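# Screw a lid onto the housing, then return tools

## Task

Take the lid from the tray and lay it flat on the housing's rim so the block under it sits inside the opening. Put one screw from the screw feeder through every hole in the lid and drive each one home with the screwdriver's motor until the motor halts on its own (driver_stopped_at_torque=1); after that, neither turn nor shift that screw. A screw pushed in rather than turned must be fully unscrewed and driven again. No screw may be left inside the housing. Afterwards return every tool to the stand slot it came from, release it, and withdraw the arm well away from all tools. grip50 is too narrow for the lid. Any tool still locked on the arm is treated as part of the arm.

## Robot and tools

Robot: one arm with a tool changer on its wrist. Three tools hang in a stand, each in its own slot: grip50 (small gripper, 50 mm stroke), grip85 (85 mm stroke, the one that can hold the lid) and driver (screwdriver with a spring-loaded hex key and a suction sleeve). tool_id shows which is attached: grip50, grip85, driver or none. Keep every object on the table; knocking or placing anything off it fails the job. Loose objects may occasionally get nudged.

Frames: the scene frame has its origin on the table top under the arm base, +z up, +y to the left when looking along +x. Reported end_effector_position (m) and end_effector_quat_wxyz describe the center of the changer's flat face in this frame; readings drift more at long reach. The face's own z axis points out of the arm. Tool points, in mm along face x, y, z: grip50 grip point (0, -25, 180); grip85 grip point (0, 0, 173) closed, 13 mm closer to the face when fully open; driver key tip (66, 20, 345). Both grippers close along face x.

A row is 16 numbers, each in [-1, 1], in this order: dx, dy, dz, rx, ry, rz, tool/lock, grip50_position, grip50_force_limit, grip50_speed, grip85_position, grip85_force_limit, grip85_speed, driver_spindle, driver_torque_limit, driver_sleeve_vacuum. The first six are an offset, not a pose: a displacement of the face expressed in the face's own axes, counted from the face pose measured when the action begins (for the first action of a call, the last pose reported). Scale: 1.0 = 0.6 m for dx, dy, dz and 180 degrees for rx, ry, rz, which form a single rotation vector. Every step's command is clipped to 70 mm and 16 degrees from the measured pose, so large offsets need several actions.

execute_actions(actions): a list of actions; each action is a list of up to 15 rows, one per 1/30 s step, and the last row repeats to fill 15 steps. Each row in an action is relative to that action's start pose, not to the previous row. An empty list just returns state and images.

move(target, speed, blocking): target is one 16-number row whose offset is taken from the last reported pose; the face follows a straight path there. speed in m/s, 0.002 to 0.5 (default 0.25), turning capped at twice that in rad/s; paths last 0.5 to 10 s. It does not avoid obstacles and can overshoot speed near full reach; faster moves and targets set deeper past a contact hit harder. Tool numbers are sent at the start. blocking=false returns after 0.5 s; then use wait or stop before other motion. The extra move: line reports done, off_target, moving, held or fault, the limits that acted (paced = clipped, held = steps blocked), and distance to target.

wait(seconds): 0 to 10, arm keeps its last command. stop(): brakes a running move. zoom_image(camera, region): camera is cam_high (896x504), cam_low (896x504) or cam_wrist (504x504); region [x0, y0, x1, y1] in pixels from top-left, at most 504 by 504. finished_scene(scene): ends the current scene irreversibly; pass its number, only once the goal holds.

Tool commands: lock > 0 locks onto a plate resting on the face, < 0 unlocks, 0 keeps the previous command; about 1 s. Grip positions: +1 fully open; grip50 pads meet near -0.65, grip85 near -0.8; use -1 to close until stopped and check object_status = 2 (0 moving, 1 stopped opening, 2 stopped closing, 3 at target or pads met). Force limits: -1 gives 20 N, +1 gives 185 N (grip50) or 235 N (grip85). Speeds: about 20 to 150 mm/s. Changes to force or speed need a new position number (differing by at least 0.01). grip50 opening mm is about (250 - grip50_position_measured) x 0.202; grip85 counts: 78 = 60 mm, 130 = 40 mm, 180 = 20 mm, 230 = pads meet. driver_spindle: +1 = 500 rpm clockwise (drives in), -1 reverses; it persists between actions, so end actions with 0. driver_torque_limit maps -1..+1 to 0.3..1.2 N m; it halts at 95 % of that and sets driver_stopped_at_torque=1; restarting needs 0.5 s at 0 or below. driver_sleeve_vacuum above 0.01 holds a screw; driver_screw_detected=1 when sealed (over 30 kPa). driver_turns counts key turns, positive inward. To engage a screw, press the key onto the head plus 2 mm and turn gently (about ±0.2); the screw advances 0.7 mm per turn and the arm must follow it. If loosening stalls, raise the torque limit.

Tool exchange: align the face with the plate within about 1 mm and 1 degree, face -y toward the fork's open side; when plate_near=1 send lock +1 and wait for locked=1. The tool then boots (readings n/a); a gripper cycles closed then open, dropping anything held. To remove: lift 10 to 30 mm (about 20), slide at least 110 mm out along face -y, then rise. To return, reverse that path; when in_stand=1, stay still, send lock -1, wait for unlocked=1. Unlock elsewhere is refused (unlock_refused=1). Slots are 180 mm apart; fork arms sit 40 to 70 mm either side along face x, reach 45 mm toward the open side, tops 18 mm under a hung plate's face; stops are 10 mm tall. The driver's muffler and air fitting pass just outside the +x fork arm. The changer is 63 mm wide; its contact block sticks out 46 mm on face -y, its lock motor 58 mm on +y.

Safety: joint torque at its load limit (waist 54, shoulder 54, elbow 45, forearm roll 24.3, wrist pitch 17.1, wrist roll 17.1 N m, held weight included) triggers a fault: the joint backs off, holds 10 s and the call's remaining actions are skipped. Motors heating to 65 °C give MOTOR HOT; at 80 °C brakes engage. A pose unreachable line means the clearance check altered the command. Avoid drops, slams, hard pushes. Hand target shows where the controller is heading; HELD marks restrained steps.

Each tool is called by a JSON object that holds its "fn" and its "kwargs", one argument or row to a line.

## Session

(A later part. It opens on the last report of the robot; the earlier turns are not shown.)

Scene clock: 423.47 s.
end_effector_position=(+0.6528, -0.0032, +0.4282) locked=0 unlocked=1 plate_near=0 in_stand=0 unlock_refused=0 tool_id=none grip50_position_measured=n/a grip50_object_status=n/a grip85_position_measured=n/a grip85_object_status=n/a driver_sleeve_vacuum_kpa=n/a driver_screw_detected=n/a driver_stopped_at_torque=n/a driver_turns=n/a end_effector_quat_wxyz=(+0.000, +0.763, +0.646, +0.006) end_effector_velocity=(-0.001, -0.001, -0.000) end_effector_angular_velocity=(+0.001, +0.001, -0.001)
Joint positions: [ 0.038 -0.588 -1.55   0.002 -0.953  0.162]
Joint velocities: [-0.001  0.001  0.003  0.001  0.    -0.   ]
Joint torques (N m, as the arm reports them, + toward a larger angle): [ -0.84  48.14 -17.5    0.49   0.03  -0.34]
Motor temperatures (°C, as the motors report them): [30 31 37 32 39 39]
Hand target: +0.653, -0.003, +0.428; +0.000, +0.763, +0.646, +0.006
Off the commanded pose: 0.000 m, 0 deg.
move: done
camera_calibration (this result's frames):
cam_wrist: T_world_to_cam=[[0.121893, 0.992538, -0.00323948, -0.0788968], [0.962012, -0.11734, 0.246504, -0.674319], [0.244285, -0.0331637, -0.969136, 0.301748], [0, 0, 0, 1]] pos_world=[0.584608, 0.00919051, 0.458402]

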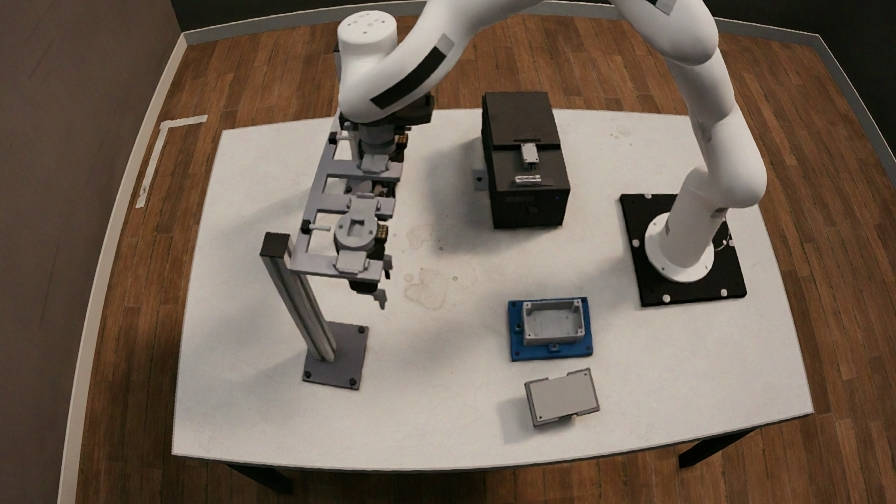

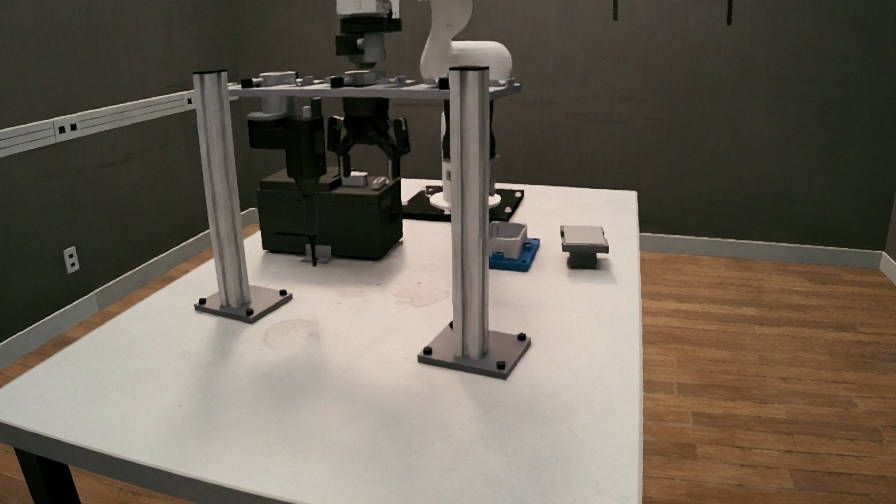

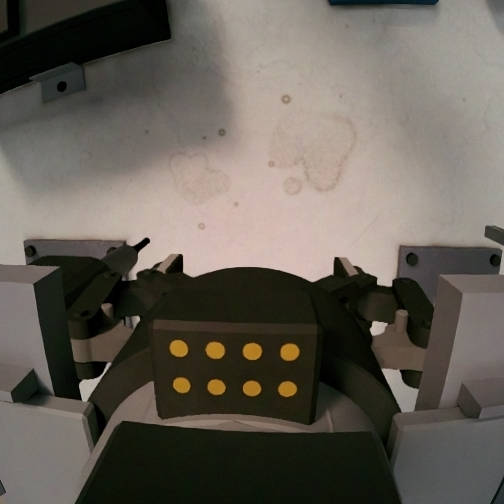

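{"fn": "move", "kwargs": {
  "target": [-0.0015,0,0.016,0,0,0,0,0,0,0,0,0,0,0,0,0],
  "speed": 0.01
}}

Scene clock: 436.17 s.
end_effector_position=(+0.6532, -0.0040, +0.4207) locked=0 unlocked=1 plate_near=0 in_stand=0 unlock_refused=0 tool_id=none grip50_position_measured=n/a grip50_object_status=n/a grip85_position_measured=n/a grip85_object_status=n/a driver_sleeve_vacuum_kpa=n/a driver_screw_detected=n/a driver_stopped_at_torque=n/a driver_turns=n/a end_effector_quat_wxyz=(+0.002, +0.763, +0.646, +0.008) end_effector_velocity=(-0.000, -0.000, -0.001) end_effector_angular_velocity=(+0.001, -0.000, -0.001)
Joint positions: [ 0.037 -0.593 -1.541  0.002 -0.935  0.161]
Joint velocities: [-0.    -0.001  0.002  0.001  0.003  0.001]
Joint torques (N m, as the arm reports them, + toward a larger angle): [-1.92 17.38 -6.38 -0.38  0.76 -0.19]
Motor temperatures (°C, as the motors report them): [30 31 37 32 39 39]
Hand target: +0.653, -0.004, +0.419; +0.000, +0.763, +0.646, +0.006
Off the commanded pose: 0.002 m, 0 deg.
move: done
camera_calibration (this result's frames):
cam_wrist: T_world_to_cam=[[0.121921, 0.992536, -0.00275823, -0.0784099], [0.961139, -0.11737, 0.249871, -0.673844], [0.247682, -0.0331155, -0.968275, 0.291831], [0, 0, 0, 1]] pos_world=[0.584936, 0.00839987, 0.45073]

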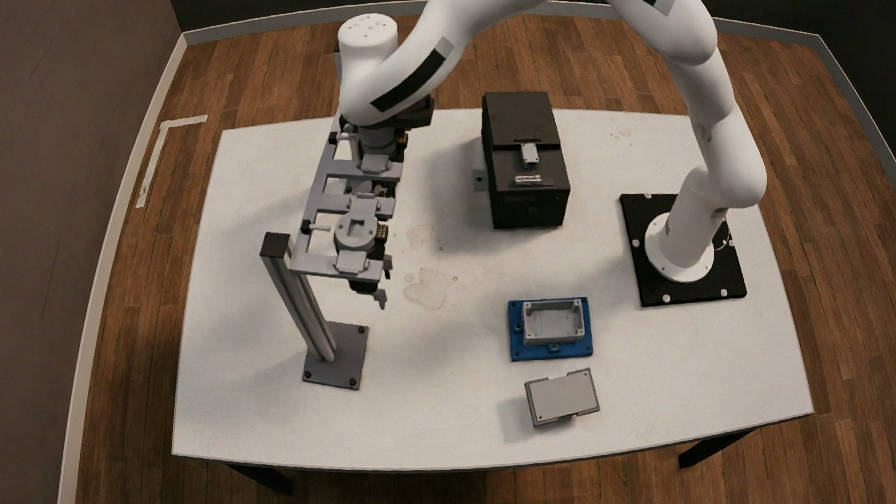

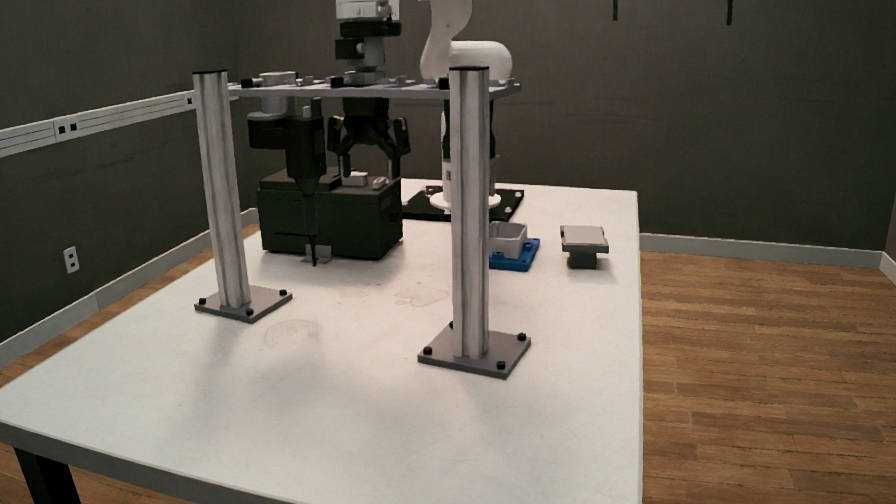

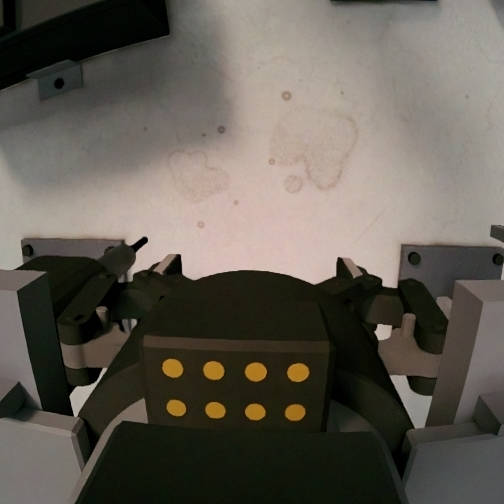

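{"fn": "execute_actions", "kwargs": {
  "actions": [
    [[0,0,-0.005,0,0,0,0,0,0,0,0,0,0,0,0,0]],
    [[-0.0025,-0.0025,0,0,0,0,0,0,0,0,0,0,0,0,0,0]],
    [[0,0,0.002,0,0,0,0,0,0,0,0,0,0,0,0,0],[0,0,0.004,0,0,0,0,0,0,0,0,0,0,0,0,0],[0,0,0.006,0,0,0,0,0,0,0,0,0,0,0,0,0],[0,0,0.008,0,0,0,0,0,0,0,0,0,0,0,0,0],[0,0,0.01,0,0,0,0,0,0,0,0,0,0,0,0,0]]
  ]
}}

Scene clock: 463.30 s.
end_effector_position=(+0.6514, -0.0052, +0.4171) locked=0 unlocked=1 plate_near=0 in_stand=0 unlock_refused=0 tool_id=none grip50_position_measured=n/a grip50_object_status=n/a grip85_position_measured=n/a grip85_object_status=n/a driver_sleeve_vacuum_kpa=n/a driver_screw_detected=n/a driver_stopped_at_torque=n/a driver_turns=n/a end_effector_quat_wxyz=(+0.001, +0.763, +0.646, +0.007) end_effector_velocity=(+0.000, +0.000, +0.000) end_effector_angular_velocity=(-0.000, +0.000, +0.001)
Joint positions: [ 0.035 -0.592 -1.53   0.002 -0.927  0.159]
Joint velocities: [ 0.001  0.    -0.001 -0.    -0.001 -0.   ]
Joint torques (N m, as the arm reports them, + toward a larger angle): [ -1.82  47.31 -17.75   0.55  -0.01  -0.3 ]
Motor temperatures (°C, as the motors report them): [30 31 37 32 39 39]
Hand target: +0.651, -0.005, +0.417; +0.001, +0.763, +0.646, +0.007
Off the commanded pose: 0.000 m, 0 deg.
Step readings (end_effector_position; steps 1 to 15: 1st action; 16 to 30: 2nd action; 31 to 45: 3rd action):
0: (+0.6533, -0.0041, +0.4206)
1: (+0.6533, -0.0041, +0.4206)
2: (+0.6534, -0.0041, +0.4209)
4: (+0.6528, -0.0042, +0.4206)
8: (+0.6525, -0.0041, +0.4207)
15: (+0.6531, -0.0040, +0.4230)
16: (+0.6531, -0.0040, +0.4232)
17: (+0.6529, -0.0042, +0.4232)
19: (+0.6520, -0.0048, +0.4230)
23: (+0.6514, -0.0053, +0.4229)
30: (+0.6514, -0.0053, +0.4230)
31: (+0.6514, -0.0053, +0.4230)
32: (+0.6514, -0.0053, +0.4228)
34: (+0.6514, -0.0053, +0.4216)
38: (+0.6513, -0.0052, +0.4177)
45: end_effector_position above
camera_calibration (this result's frames):
cam_wrist: T_world_to_cam=[[0.121932, 0.992534, -0.00292781, -0.0769181], [0.961415, -0.117375, 0.248807, -0.671064], [0.246606, -0.0331524, -0.968549, 0.289492], [0, 0, 0, 1]] pos_world=[0.583159, 0.00717484, 0.447127]

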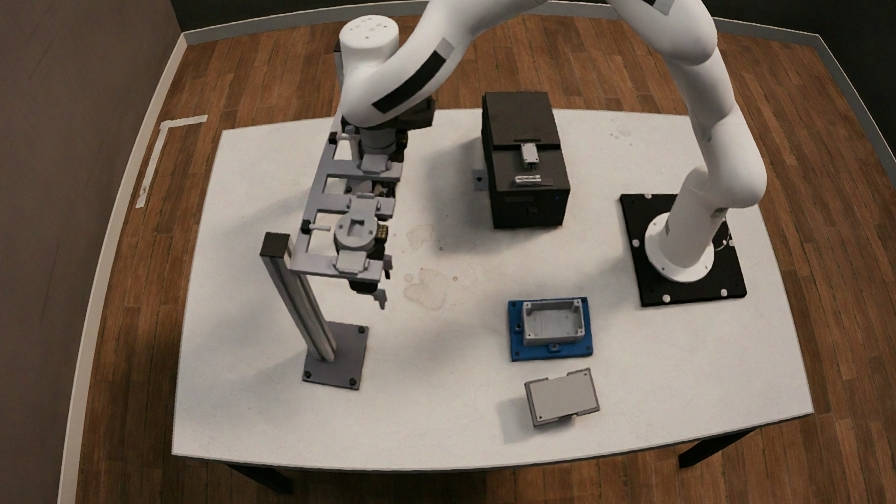

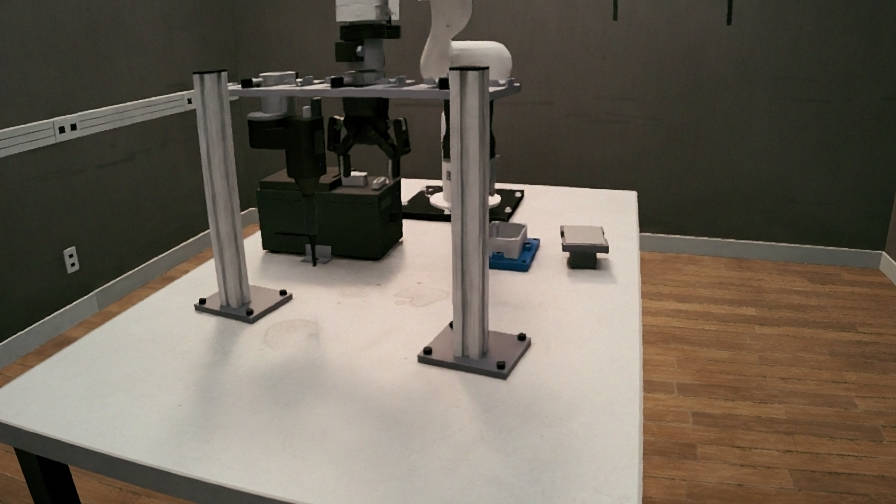

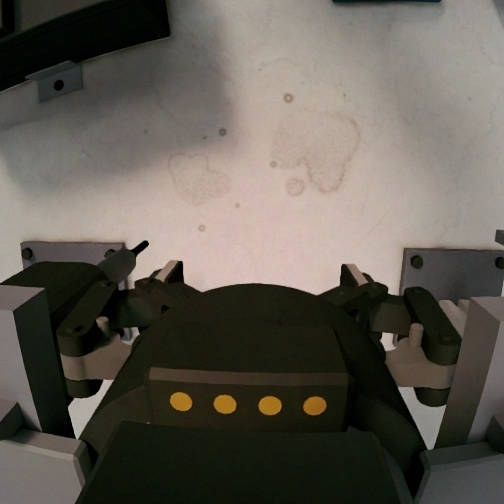

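{"fn": "execute_actions", "kwargs": {
  "actions": [
    [[0,0,0.002,0.0034,-0.003,0,0,0,0,0,0,0,0,0,0,0],[0,0,0.004,0.0034,-0.003,0,0,0,0,0,0,0,0,0,0,0],[0,0,0.006,0.0034,-0.003,0,0,0,0,0,0,0,0,0,0,0],[0,0,0.008,0.0034,-0.003,0,0,0,0,0,0,0,0,0,0,0],[0,0,0.01,0.0034,-0.003,0,0,0,0,0,0,0,0,0,0,0]]
  ]
}}

Scene clock: 477.87 s.
end_effector_position=(+0.6516, -0.0052, +0.4116) locked=0 unlocked=1 plate_near=1 in_stand=1 unlock_refused=0 tool_id=none grip50_position_measured=n/a grip50_object_status=n/a grip85_position_measured=n/a grip85_object_status=n/a driver_sleeve_vacuum_kpa=n/a driver_screw_detected=n/a driver_stopped_at_torque=n/a driver_turns=n/a end_effector_quat_wxyz=(+0.000, +0.763, +0.646, +0.001) end_effector_velocity=(+0.000, -0.000, -0.001) end_effector_angular_velocity=(-0.001, -0.001, +0.000)
Joint positions: [ 0.037 -0.601 -1.532 -0.007 -0.93   0.167]
Joint velocities: [-0.    -0.001  0.    -0.001  0.002  0.001]
Joint torques (N m, as the arm reports them, + toward a larger angle): [ -2.41  42.29 -15.69   0.19   0.07  -0.15]
Motor temperatures (°C, as the motors report them): [30 31 37 32 39 39]
Hand target: +0.652, -0.005, +0.411; +0.000, +0.763, +0.646, +0.000
Off the commanded pose: 0.001 m, 0 deg.
Step readings (end_effector_position):
0: (+0.6514, -0.0052, +0.4170)
1: (+0.6514, -0.0052, +0.4170)
2: (+0.6514, -0.0053, +0.4169)
4: (+0.6515, -0.0052, +0.4157)
8: (+0.6516, -0.0052, +0.4120)
15: end_effector_position above
camera_calibration (this result's frames):
cam_wrist: T_world_to_cam=[[0.121724, 0.992495, -0.0117416, -0.0732401], [0.964197, -0.115429, 0.238748, -0.667522], [0.235601, -0.0403826, -0.971011, 0.292313], [0, 0, 0, 1]] pos_world=[0.583669, 0.00744326, 0.442348]

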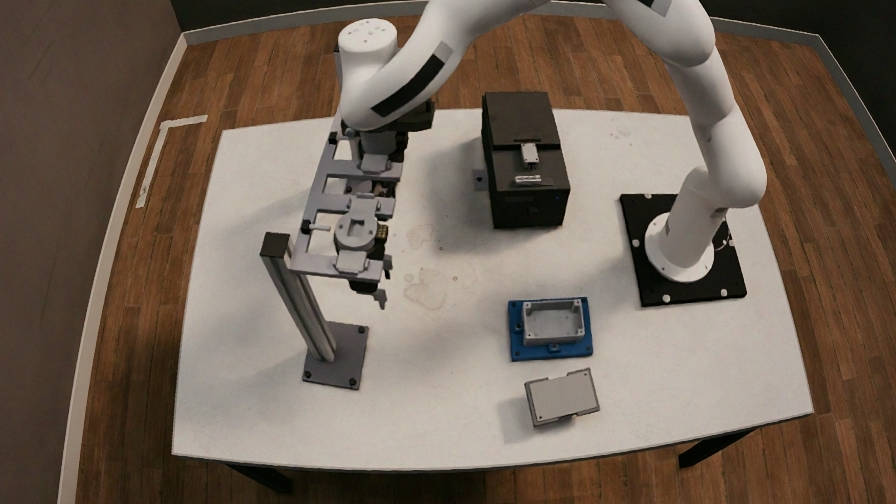

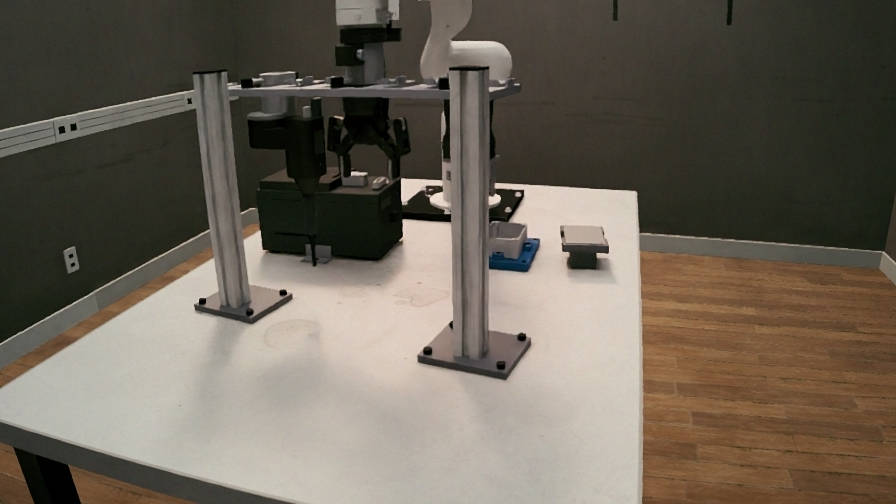

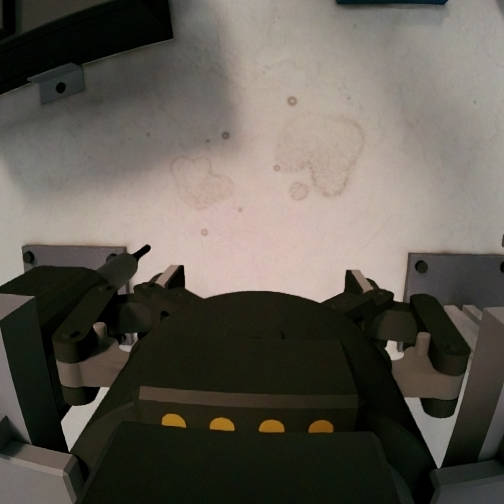

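{"fn": "execute_actions", "kwargs": {
  "actions": [
    [[0,0,0,0,0,0,1,1,0,0,1,-0.5,0.5,0,0,0]],
    [[0,0,0,0,0,0,1,1,0,0,1,-0.5,0.5,0,0,0]],
    [[0,0,0,0,0,0,1,1,0,0,1,-0.5,0.5,0,0,0]]
  ]
}}

Scene clock: 488.13 s.
end_effector_position=(+0.6517, -0.0052, +0.4115) locked=1 unlocked=0 plate_near=1 in_stand=1 unlock_refused=0 tool_id=grip85 grip50_position_measured=n/a grip50_object_status=n/a grip85_position_measured=n/a grip85_object_status=n/a driver_sleeve_vacuum_kpa=n/a driver_screw_detected=n/a driver_stopped_at_torque=n/a driver_turns=n/a end_effector_quat_wxyz=(+0.001, +0.763, +0.646, +0.001) end_effector_velocity=(-0.000, +0.000, -0.000) end_effector_angular_velocity=(+0.001, -0.000, -0.000)
Joint positions: [ 0.037 -0.601 -1.532 -0.007 -0.93   0.167]
Joint velocities: [-0.     0.     0.001  0.001  0.001 -0.   ]
Joint torques (N m, as the arm reports them, + toward a larger angle): [ -1.99  36.96 -14.43  -0.66   0.08   0.01]
Motor temperatures (°C, as the motors report them): [30 31 37 32 39 39]
Hand target: +0.652, -0.005, +0.412; +0.001, +0.763, +0.646, +0.001
Off the commanded pose: 0.000 m, 0 deg.
Step readings (end_effector_position; steps 1 to 15: 1st action; 16 to 30: 2nd action; 31 to 45: 3rd action):
0: (+0.6515, -0.0052, +0.4111)
1: (+0.6515, -0.0052, +0.4111)
2: (+0.6515, -0.0052, +0.4112)
4: (+0.6515, -0.0052, +0.4112)
8: (+0.6515, -0.0052, +0.4112)
15: (+0.6516, -0.0052, +0.4113)
16: (+0.6516, -0.0052, +0.4113)
17: (+0.6516, -0.0052, +0.4113)
19: (+0.6516, -0.0052, +0.4113)
23: (+0.6516, -0.0052, +0.4113)
30: (+0.6517, -0.0052, +0.4115)
31: (+0.6517, -0.0052, +0.4115)
32: (+0.6517, -0.0052, +0.4115)
34: (+0.6517, -0.0052, +0.4115)
38: (+0.6517, -0.0052, +0.4115)
45: end_effector_position above
camera_calibration (this result's frames):
cam_wrist: T_world_to_cam=[[0.121863, 0.992478, -0.0116668, -0.0733823], [0.96409, -0.115566, 0.239114, -0.66768], [0.235967, -0.040387, -0.970921, 0.291954], [0, 0, 0, 1]] pos_world=[0.583754, 0.00746024, 0.44226]

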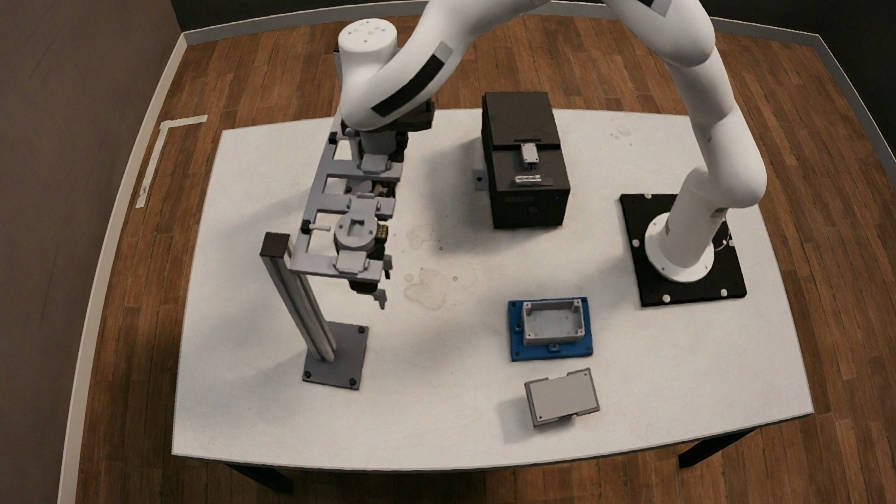

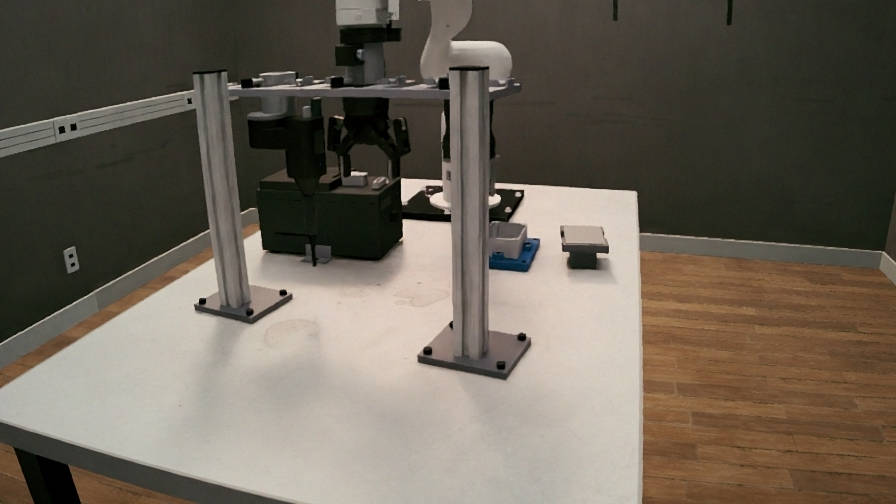

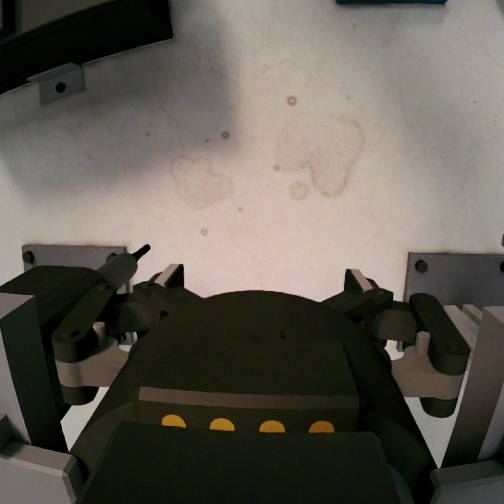

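{"fn": "move", "kwargs": {
  "target": [0,0,-0.0333,0,0,0,0,1,0,0,1,-0.5,0.5,0,0,0],
  "speed": 0.05
}}

{"fn": "move", "kwargs": {
  "target": [0,-0.22,0,0,0,0,0,1,0,0,1,-0.5,0.5,0,0,0],
  "speed": 0.12
}}

Scene clock: 495.33 s.
end_effector_position=(+0.6516, -0.0051, +0.4313) locked=1 unlocked=0 plate_near=1 in_stand=0 unlock_refused=0 tool_id=grip85 grip50_position_measured=n/a grip50_object_status=n/a grip85_position_measured=3 grip85_object_status=3 driver_sleeve_vacuum_kpa=n/a driver_screw_detected=n/a driver_stopped_at_torque=n/a driver_turns=n/a end_effector_quat_wxyz=(+0.000, +0.763, +0.646, +0.001) end_effector_velocity=(+0.000, -0.000, +0.000) end_effector_angular_velocity=(-0.000, -0.002, +0.000)
Joint positions: [ 0.037 -0.586 -1.555 -0.007 -0.968  0.166]
Joint velocities: [-0.     0.    -0.    -0.     0.002 -0.001]
Joint torques (N m, as the arm reports them, + toward a larger angle): [ -1.56  59.4  -22.35   0.27  -0.07  -0.24]
Motor temperatures (°C, as the motors report them): [30 31 37 32 39 39]
Hand target: +0.652, -0.005, +0.432; +0.001, +0.763, +0.646, +0.001
Off the commanded pose: 0.000 m, 0 deg.
move: done
camera_calibration (this result's frames):
cam_wrist: T_world_to_cam=[[0.121838, 0.992481, -0.0116943, -0.0731454], [0.964216, -0.115557, 0.238608, -0.672166], [0.235463, -0.0403473, -0.971046, 0.311523], [0, 0, 0, 1]] pos_world=[0.583674, 0.00749125, 0.462032]

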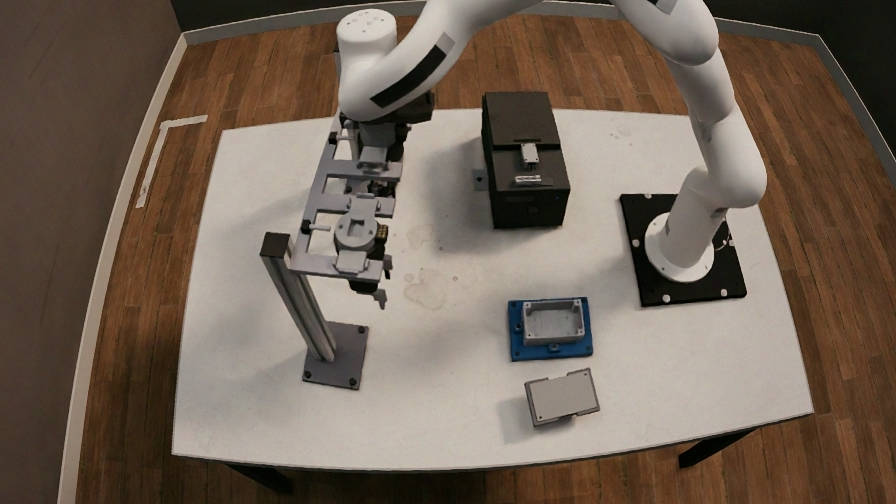

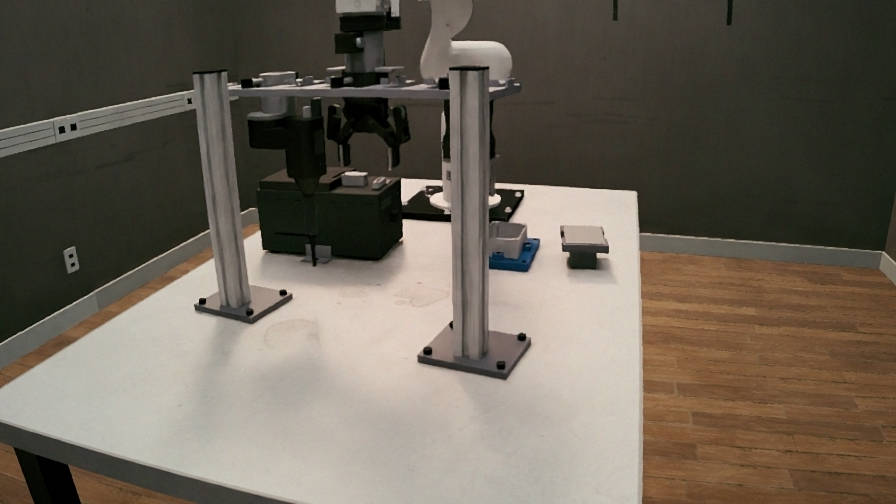

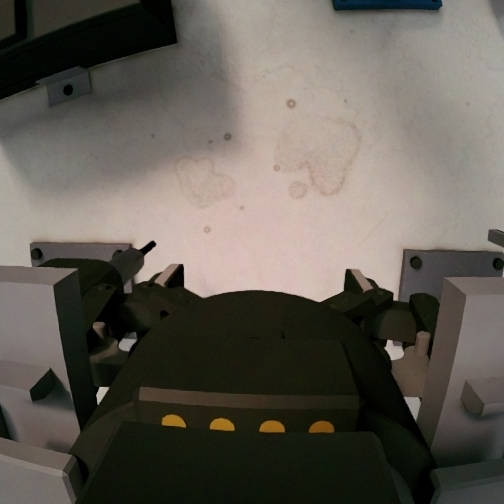

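Scene clock: 496.83 s.
end_effector_position=(+0.5216, +0.0167, +0.4312) locked=1 unlocked=0 plate_near=1 in_stand=0 unlock_refused=0 tool_id=grip85 grip50_position_measured=n/a grip50_object_status=n/a grip85_position_measured=3 grip85_object_status=3 driver_sleeve_vacuum_kpa=n/a driver_screw_detected=n/a driver_stopped_at_torque=n/a driver_turns=n/a end_effector_quat_wxyz=(+0.000, +0.763, +0.646, +0.001) end_effector_velocity=(-0.001, +0.000, -0.000) end_effector_angular_velocity=(+0.000, -0.001, -0.000)
Joint positions: [ 0.078 -0.268 -1.117 -0.008 -0.848  0.209]
Joint velocities: [0.001 0.003 0.004 0.    0.002 0.001]
Joint torques (N m, as the arm reports them, + toward a larger angle): [ -1.92  40.14 -20.83   0.52   0.    -0.26]
Motor temperatures (°C, as the motors report them): [30 31 37 32 39 39]
Hand target: +0.521, +0.017, +0.431; +0.000, +0.763, +0.646, +0.000
Off the commanded pose: 0.000 m, 0 deg.
move: done
camera_calibration (this result's frames):
cam_wrist: T_world_to_cam=[[0.122034, 0.992457, -0.0117174, -0.0790952], [0.964139, -0.115732, 0.238834, -0.544369], [0.235677, -0.0404431, -0.97099, 0.342792], [0, 0, 0, 1]] pos_world=[0.453711, 0.0293611, 0.461934]

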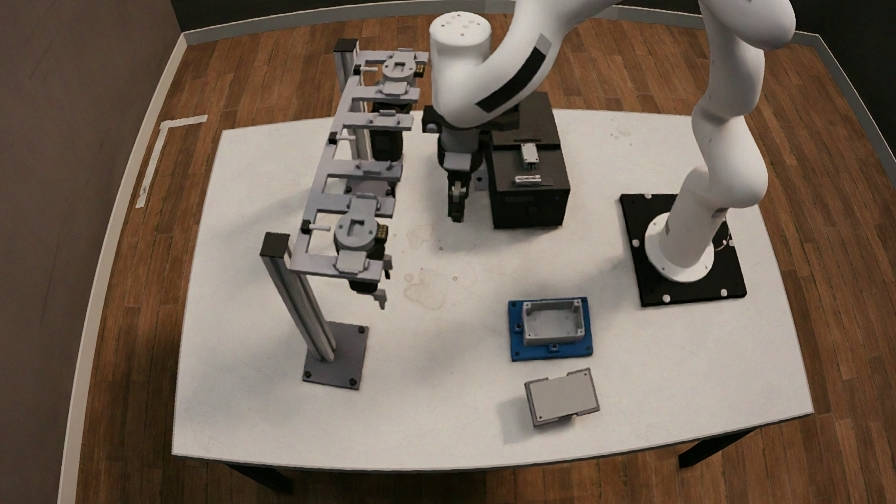

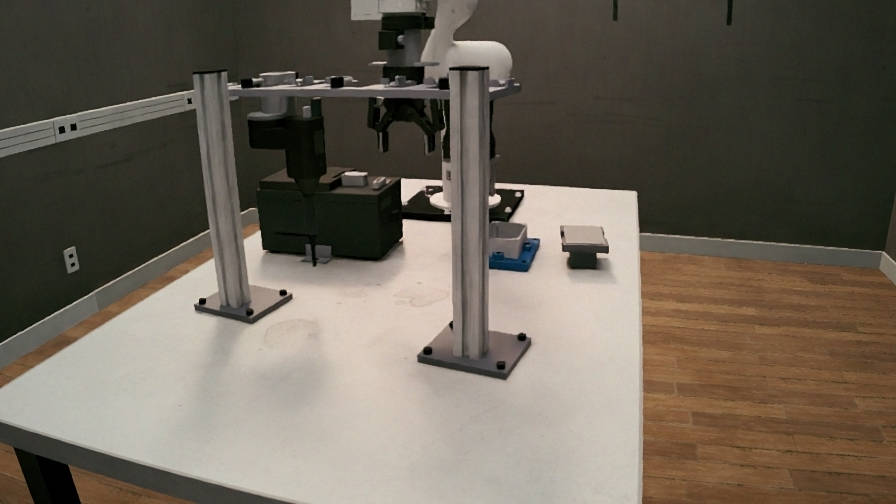

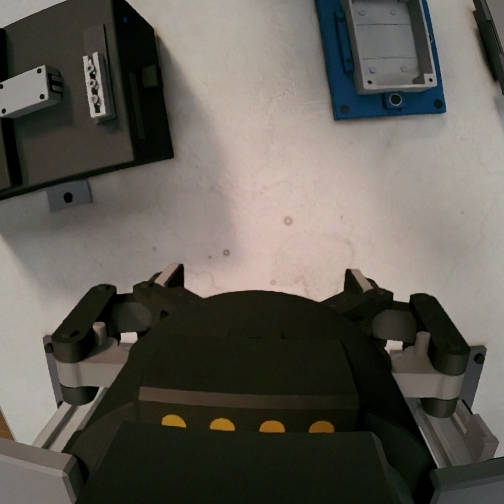

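{"fn": "move", "kwargs": {
  "target": [0.507,-0.291,0.052,0,0,-0.0528,0,1,0,0,1,-0.5,0.5,0,0,0],
  "speed": 0.3
}}

Scene clock: 516.10 s.
end_effector_position=(+0.4000, +0.3453, +0.3996) locked=1 unlocked=0 plate_near=1 in_stand=0 unlock_refused=0 tool_id=grip85 grip50_position_measured=n/a grip50_object_status=n/a grip85_position_measured=3 grip85_object_status=3 driver_sleeve_vacuum_kpa=n/a driver_screw_detected=n/a driver_stopped_at_torque=n/a driver_turns=n/a end_effector_quat_wxyz=(-0.000, +0.707, +0.707, +0.000) end_effector_velocity=(-0.000, +0.002, -0.000) end_effector_angular_velocity=(+0.000, -0.000, -0.000)
Joint positions: [ 0.756 -0.323 -1.106 -0.006 -0.787  0.72 ]
Joint velocities: [ 0.003 -0.003 -0.003 -0.     0.     0.003]
Joint torques (N m, as the arm reports them, + toward a larger angle): [ -2.09  44.21 -21.06   0.28  -0.01  -0.24]
Motor temperatures (°C, as the motors report them): [30 31 37 32 39 39]
Hand target: +0.400, +0.346, +0.400; -0.000, +0.707, +0.707, +0.000
Off the commanded pose: 0.001 m, 0 deg.
move: done
camera_calibration (this result's frames):
cam_wrist: T_world_to_cam=[[-0.0430001, 0.999008, -0.0115353, -0.327047], [0.970306, 0.0445099, 0.237751, -0.43884], [0.238029, -0.000969421, -0.971258, 0.339635], [0, 0, 0, 1]] pos_world=[0.330903, 0.346585, 0.430435]

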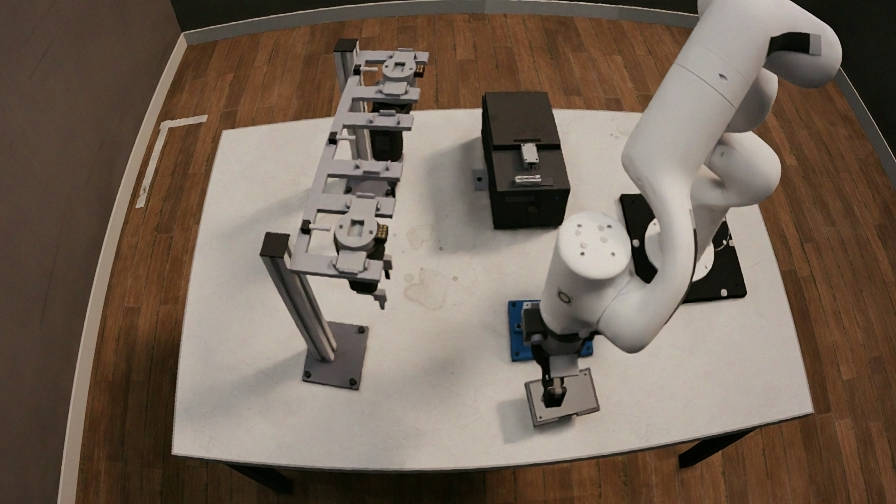

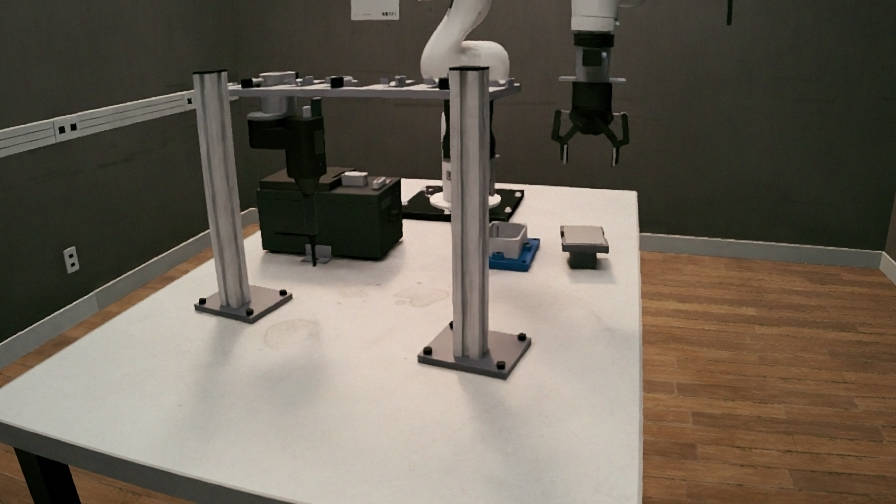

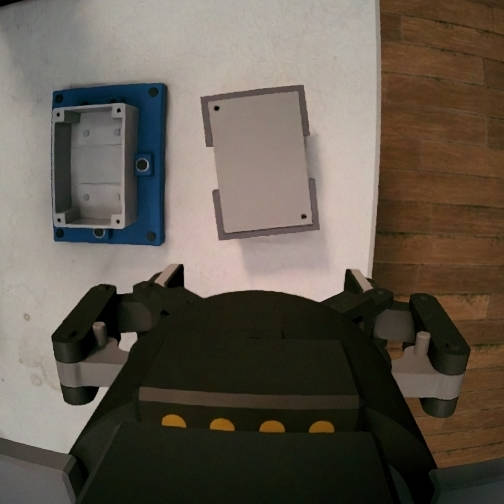

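{"fn": "zoom_image", "kwargs": {
  "camera": "cam_wrist",
  "region": [180, 70, 340, 250]
}}

{"fn": "zoom_image", "kwargs": {
  "camera": "cam_wrist",
  "region": [30, 70, 190, 250]
}}

{"fn": "zoom_image", "kwargs": {
  "camera": "cam_low",
  "region": [470, 200, 650, 290]
}}

Region (180, 70, 340, 250) of cam_wrist's 504x504 image, scaled by 2.800, with more detail than that image has.

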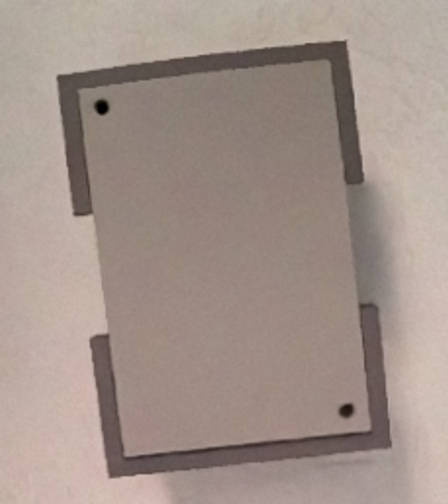

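Region (30, 70, 190, 250) of cam_wrist's 504x504 image, scaled by 2.800, with more detail than that image has.

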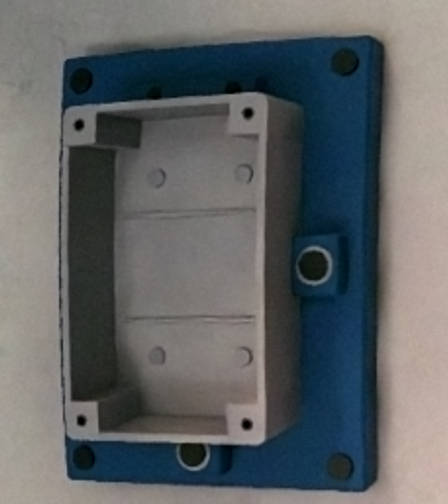

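Region (470, 200, 650, 290) of cam_low's 896x504 image, scaled by 2.800, with more detail than that image has.

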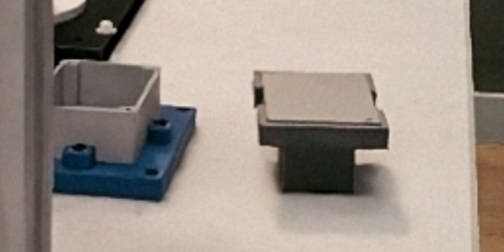

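{"fn": "move", "kwargs": {
  "target": [0.0055,-0.0962,0.2,0,0,-0.05,0,1,0,0,1,-0.5,0.5,0,0,0],
  "speed": 0.2
}}

Scene clock: 579.07 s.
end_effector_position=(+0.3426, +0.3487, +0.2800) locked=1 unlocked=0 plate_near=1 in_stand=0 unlock_refused=0 tool_id=grip85 grip50_position_measured=n/a grip50_object_status=n/a grip85_position_measured=3 grip85_object_status=3 driver_sleeve_vacuum_kpa=n/a driver_screw_detected=n/a driver_stopped_at_torque=n/a driver_turns=n/a end_effector_quat_wxyz=(+0.000, +0.650, +0.760, +0.001) end_effector_velocity=(-0.001, -0.001, -0.002) end_effector_angular_velocity=(-0.003, +0.002, +0.002)
Joint positions: [ 0.837 -0.412 -0.907 -0.008 -0.499  0.648]
Joint velocities: [ 0.001 -0.002  0.003  0.     0.001 -0.001]
Joint torques (N m, as the arm reports them, + toward a larger angle): [ -1.25  42.63 -17.22  -0.36  -0.02  -0.2 ]
Motor temperatures (°C, as the motors report them): [30 31 38 32 39 39]
Hand target: +0.342, +0.348, +0.280; +0.000, +0.650, +0.760, +0.000
Off the commanded pose: 0.001 m, 0 deg.
move: done
camera_calibration (this result's frames):
cam_wrist: T_world_to_cam=[[-0.198214, 0.980093, -0.0113527, -0.274531], [0.951294, 0.195154, 0.238651, -0.401167], [0.236116, 0.0365043, -0.971039, 0.224667], [0, 0, 0, 1]] pos_world=[0.274164, 0.339154, 0.310783]

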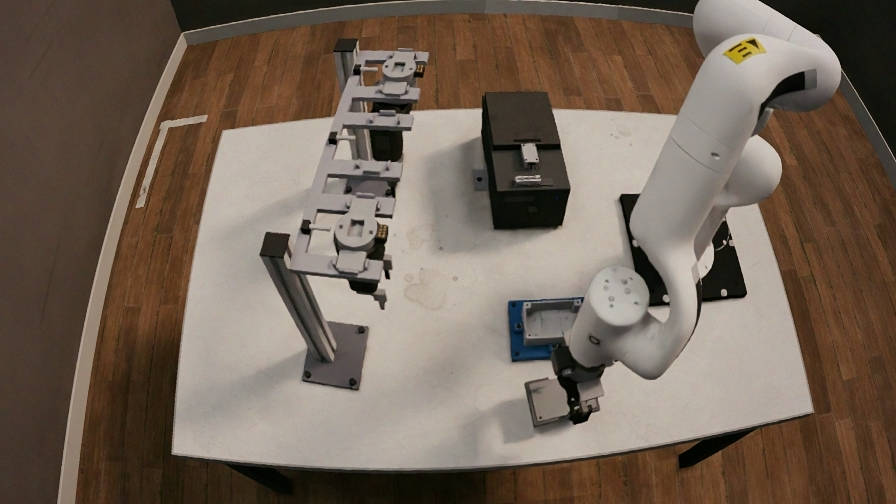

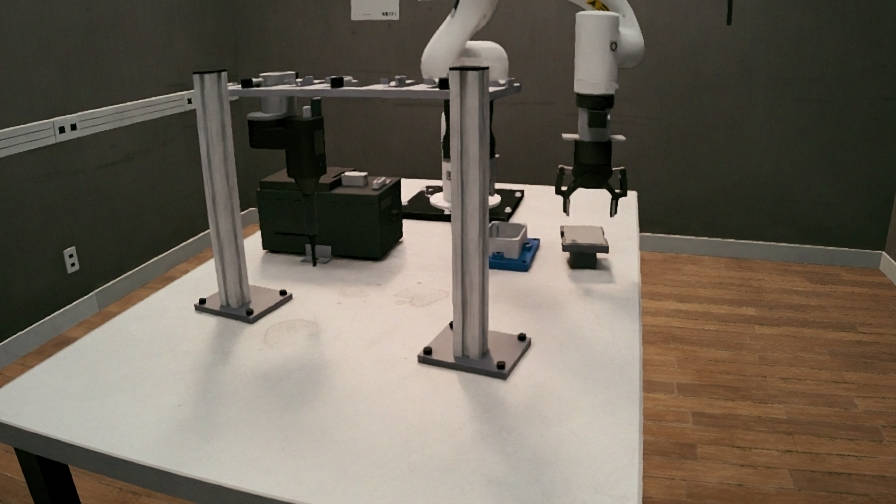

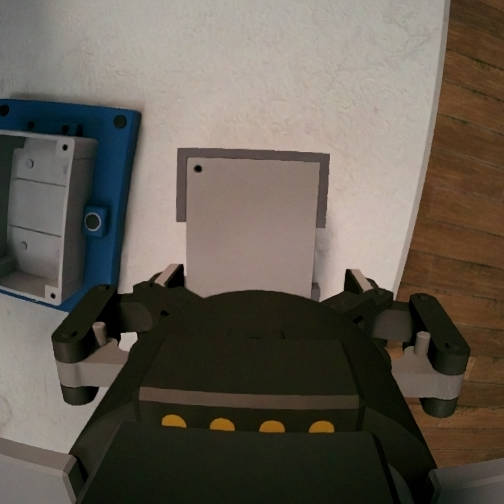

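{"fn": "zoom_image", "kwargs": {
  "camera": "cam_wrist",
  "region": [150, 130, 390, 320]
}}

Region (150, 130, 390, 320) of cam_wrist's 504x504 image, scaled by 2.100, with more detail than that image has; it fills the top 399 rows of this view, and the rest is white.

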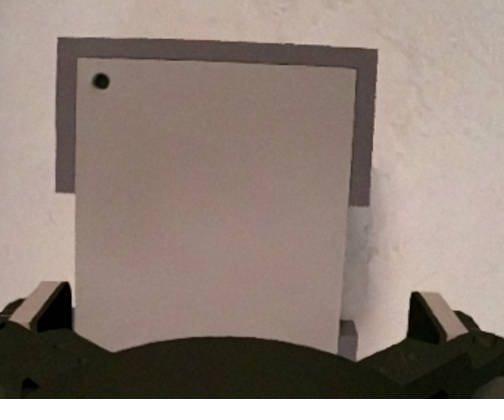

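{"fn": "move", "kwargs": {
  "target": [-0.014,-0.0067,0.05,0,0,0,0,1,0,0,1,-0.5,0.5,0,0,0],
  "speed": 0.1
}}

{"fn": "zoom_image", "kwargs": {
  "camera": "cam_low",
  "region": [520, 150, 660, 280]
}}

{"fn": "zoom_image", "kwargs": {
  "camera": "cam_wrist",
  "region": [150, 130, 390, 320]
}}

Scene clock: 630.20 s.
end_effector_position=(+0.3401, +0.3398, +0.2502) locked=1 unlocked=0 plate_near=1 in_stand=0 unlock_refused=0 tool_id=grip85 grip50_position_measured=n/a grip50_object_status=n/a grip85_position_measured=3 grip85_object_status=3 driver_sleeve_vacuum_kpa=n/a driver_screw_detected=n/a driver_stopped_at_torque=n/a driver_turns=n/a end_effector_quat_wxyz=(+0.000, +0.650, +0.760, +0.001) end_effector_velocity=(-0.000, -0.000, -0.000) end_effector_angular_velocity=(+0.000, -0.000, +0.000)
Joint positions: [ 0.828 -0.452 -0.876 -0.01  -0.427  0.641]
Joint velocities: [ 0.    -0.     0.001 -0.     0.001 -0.   ]
Joint torques (N m, as the arm reports them, + toward a larger angle): [ -1.1   43.14 -16.46  -0.19  -0.04  -0.28]
Motor temperatures (°C, as the motors report them): [30 31 38 32 39 39]
Hand target: +0.340, +0.340, +0.250; +0.000, +0.650, +0.760, +0.001
Off the commanded pose: 0.000 m, 0 deg.
move: done
camera_calibration (this result's frames):
cam_wrist: T_world_to_cam=[[-0.198161, 0.980105, -0.0112507, -0.266756], [0.951223, 0.195065, 0.239009, -0.38994], [0.236449, 0.0366603, -0.970952, 0.196445], [0, 0, 0, 1]] pos_world=[0.27161, 0.330311, 0.280936]

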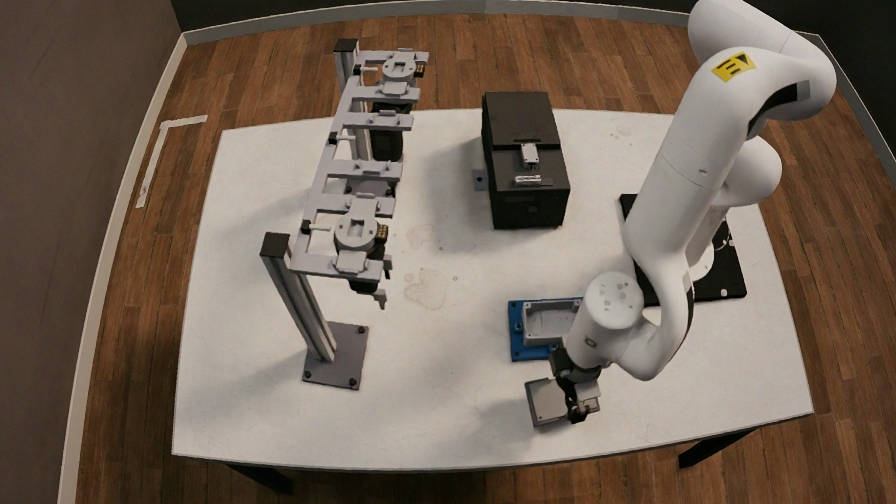

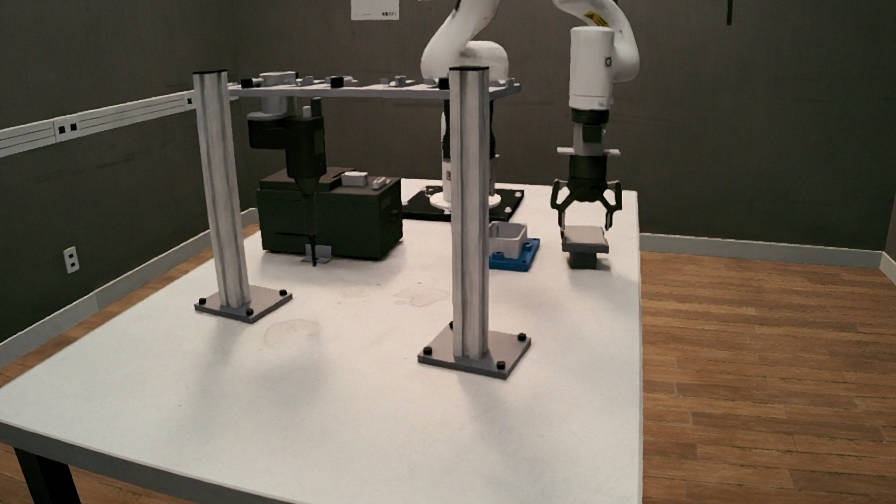

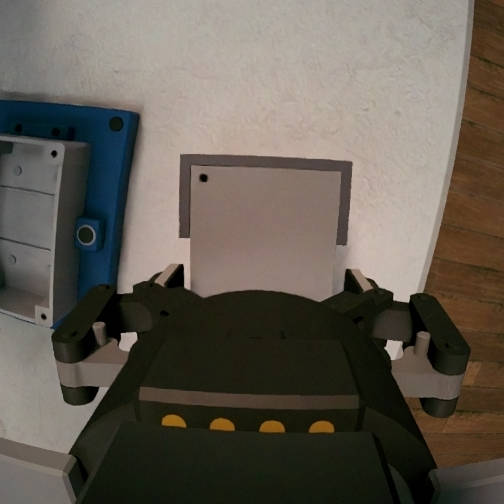

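Region (520, 150, 660, 280) of cam_low's 896x504 image, scaled by 3.600, with more detail than that image has; it fills the top 468 rows of this view, and the rest is white.

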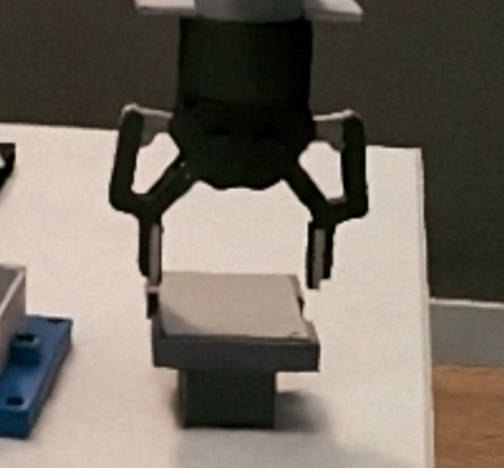

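Region (150, 130, 390, 320) of cam_wrist's 504x504 image, scaled by 2.100, with more detail than that image has; it fills the top 399 rows of this view, and the rest is white.

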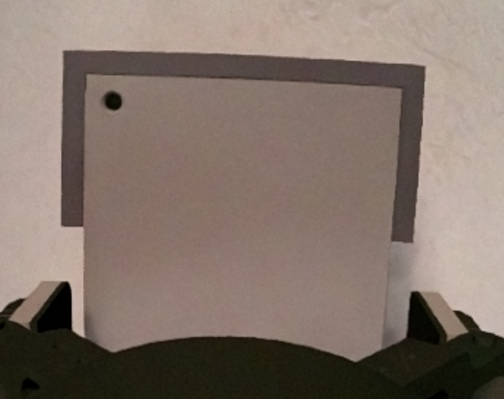

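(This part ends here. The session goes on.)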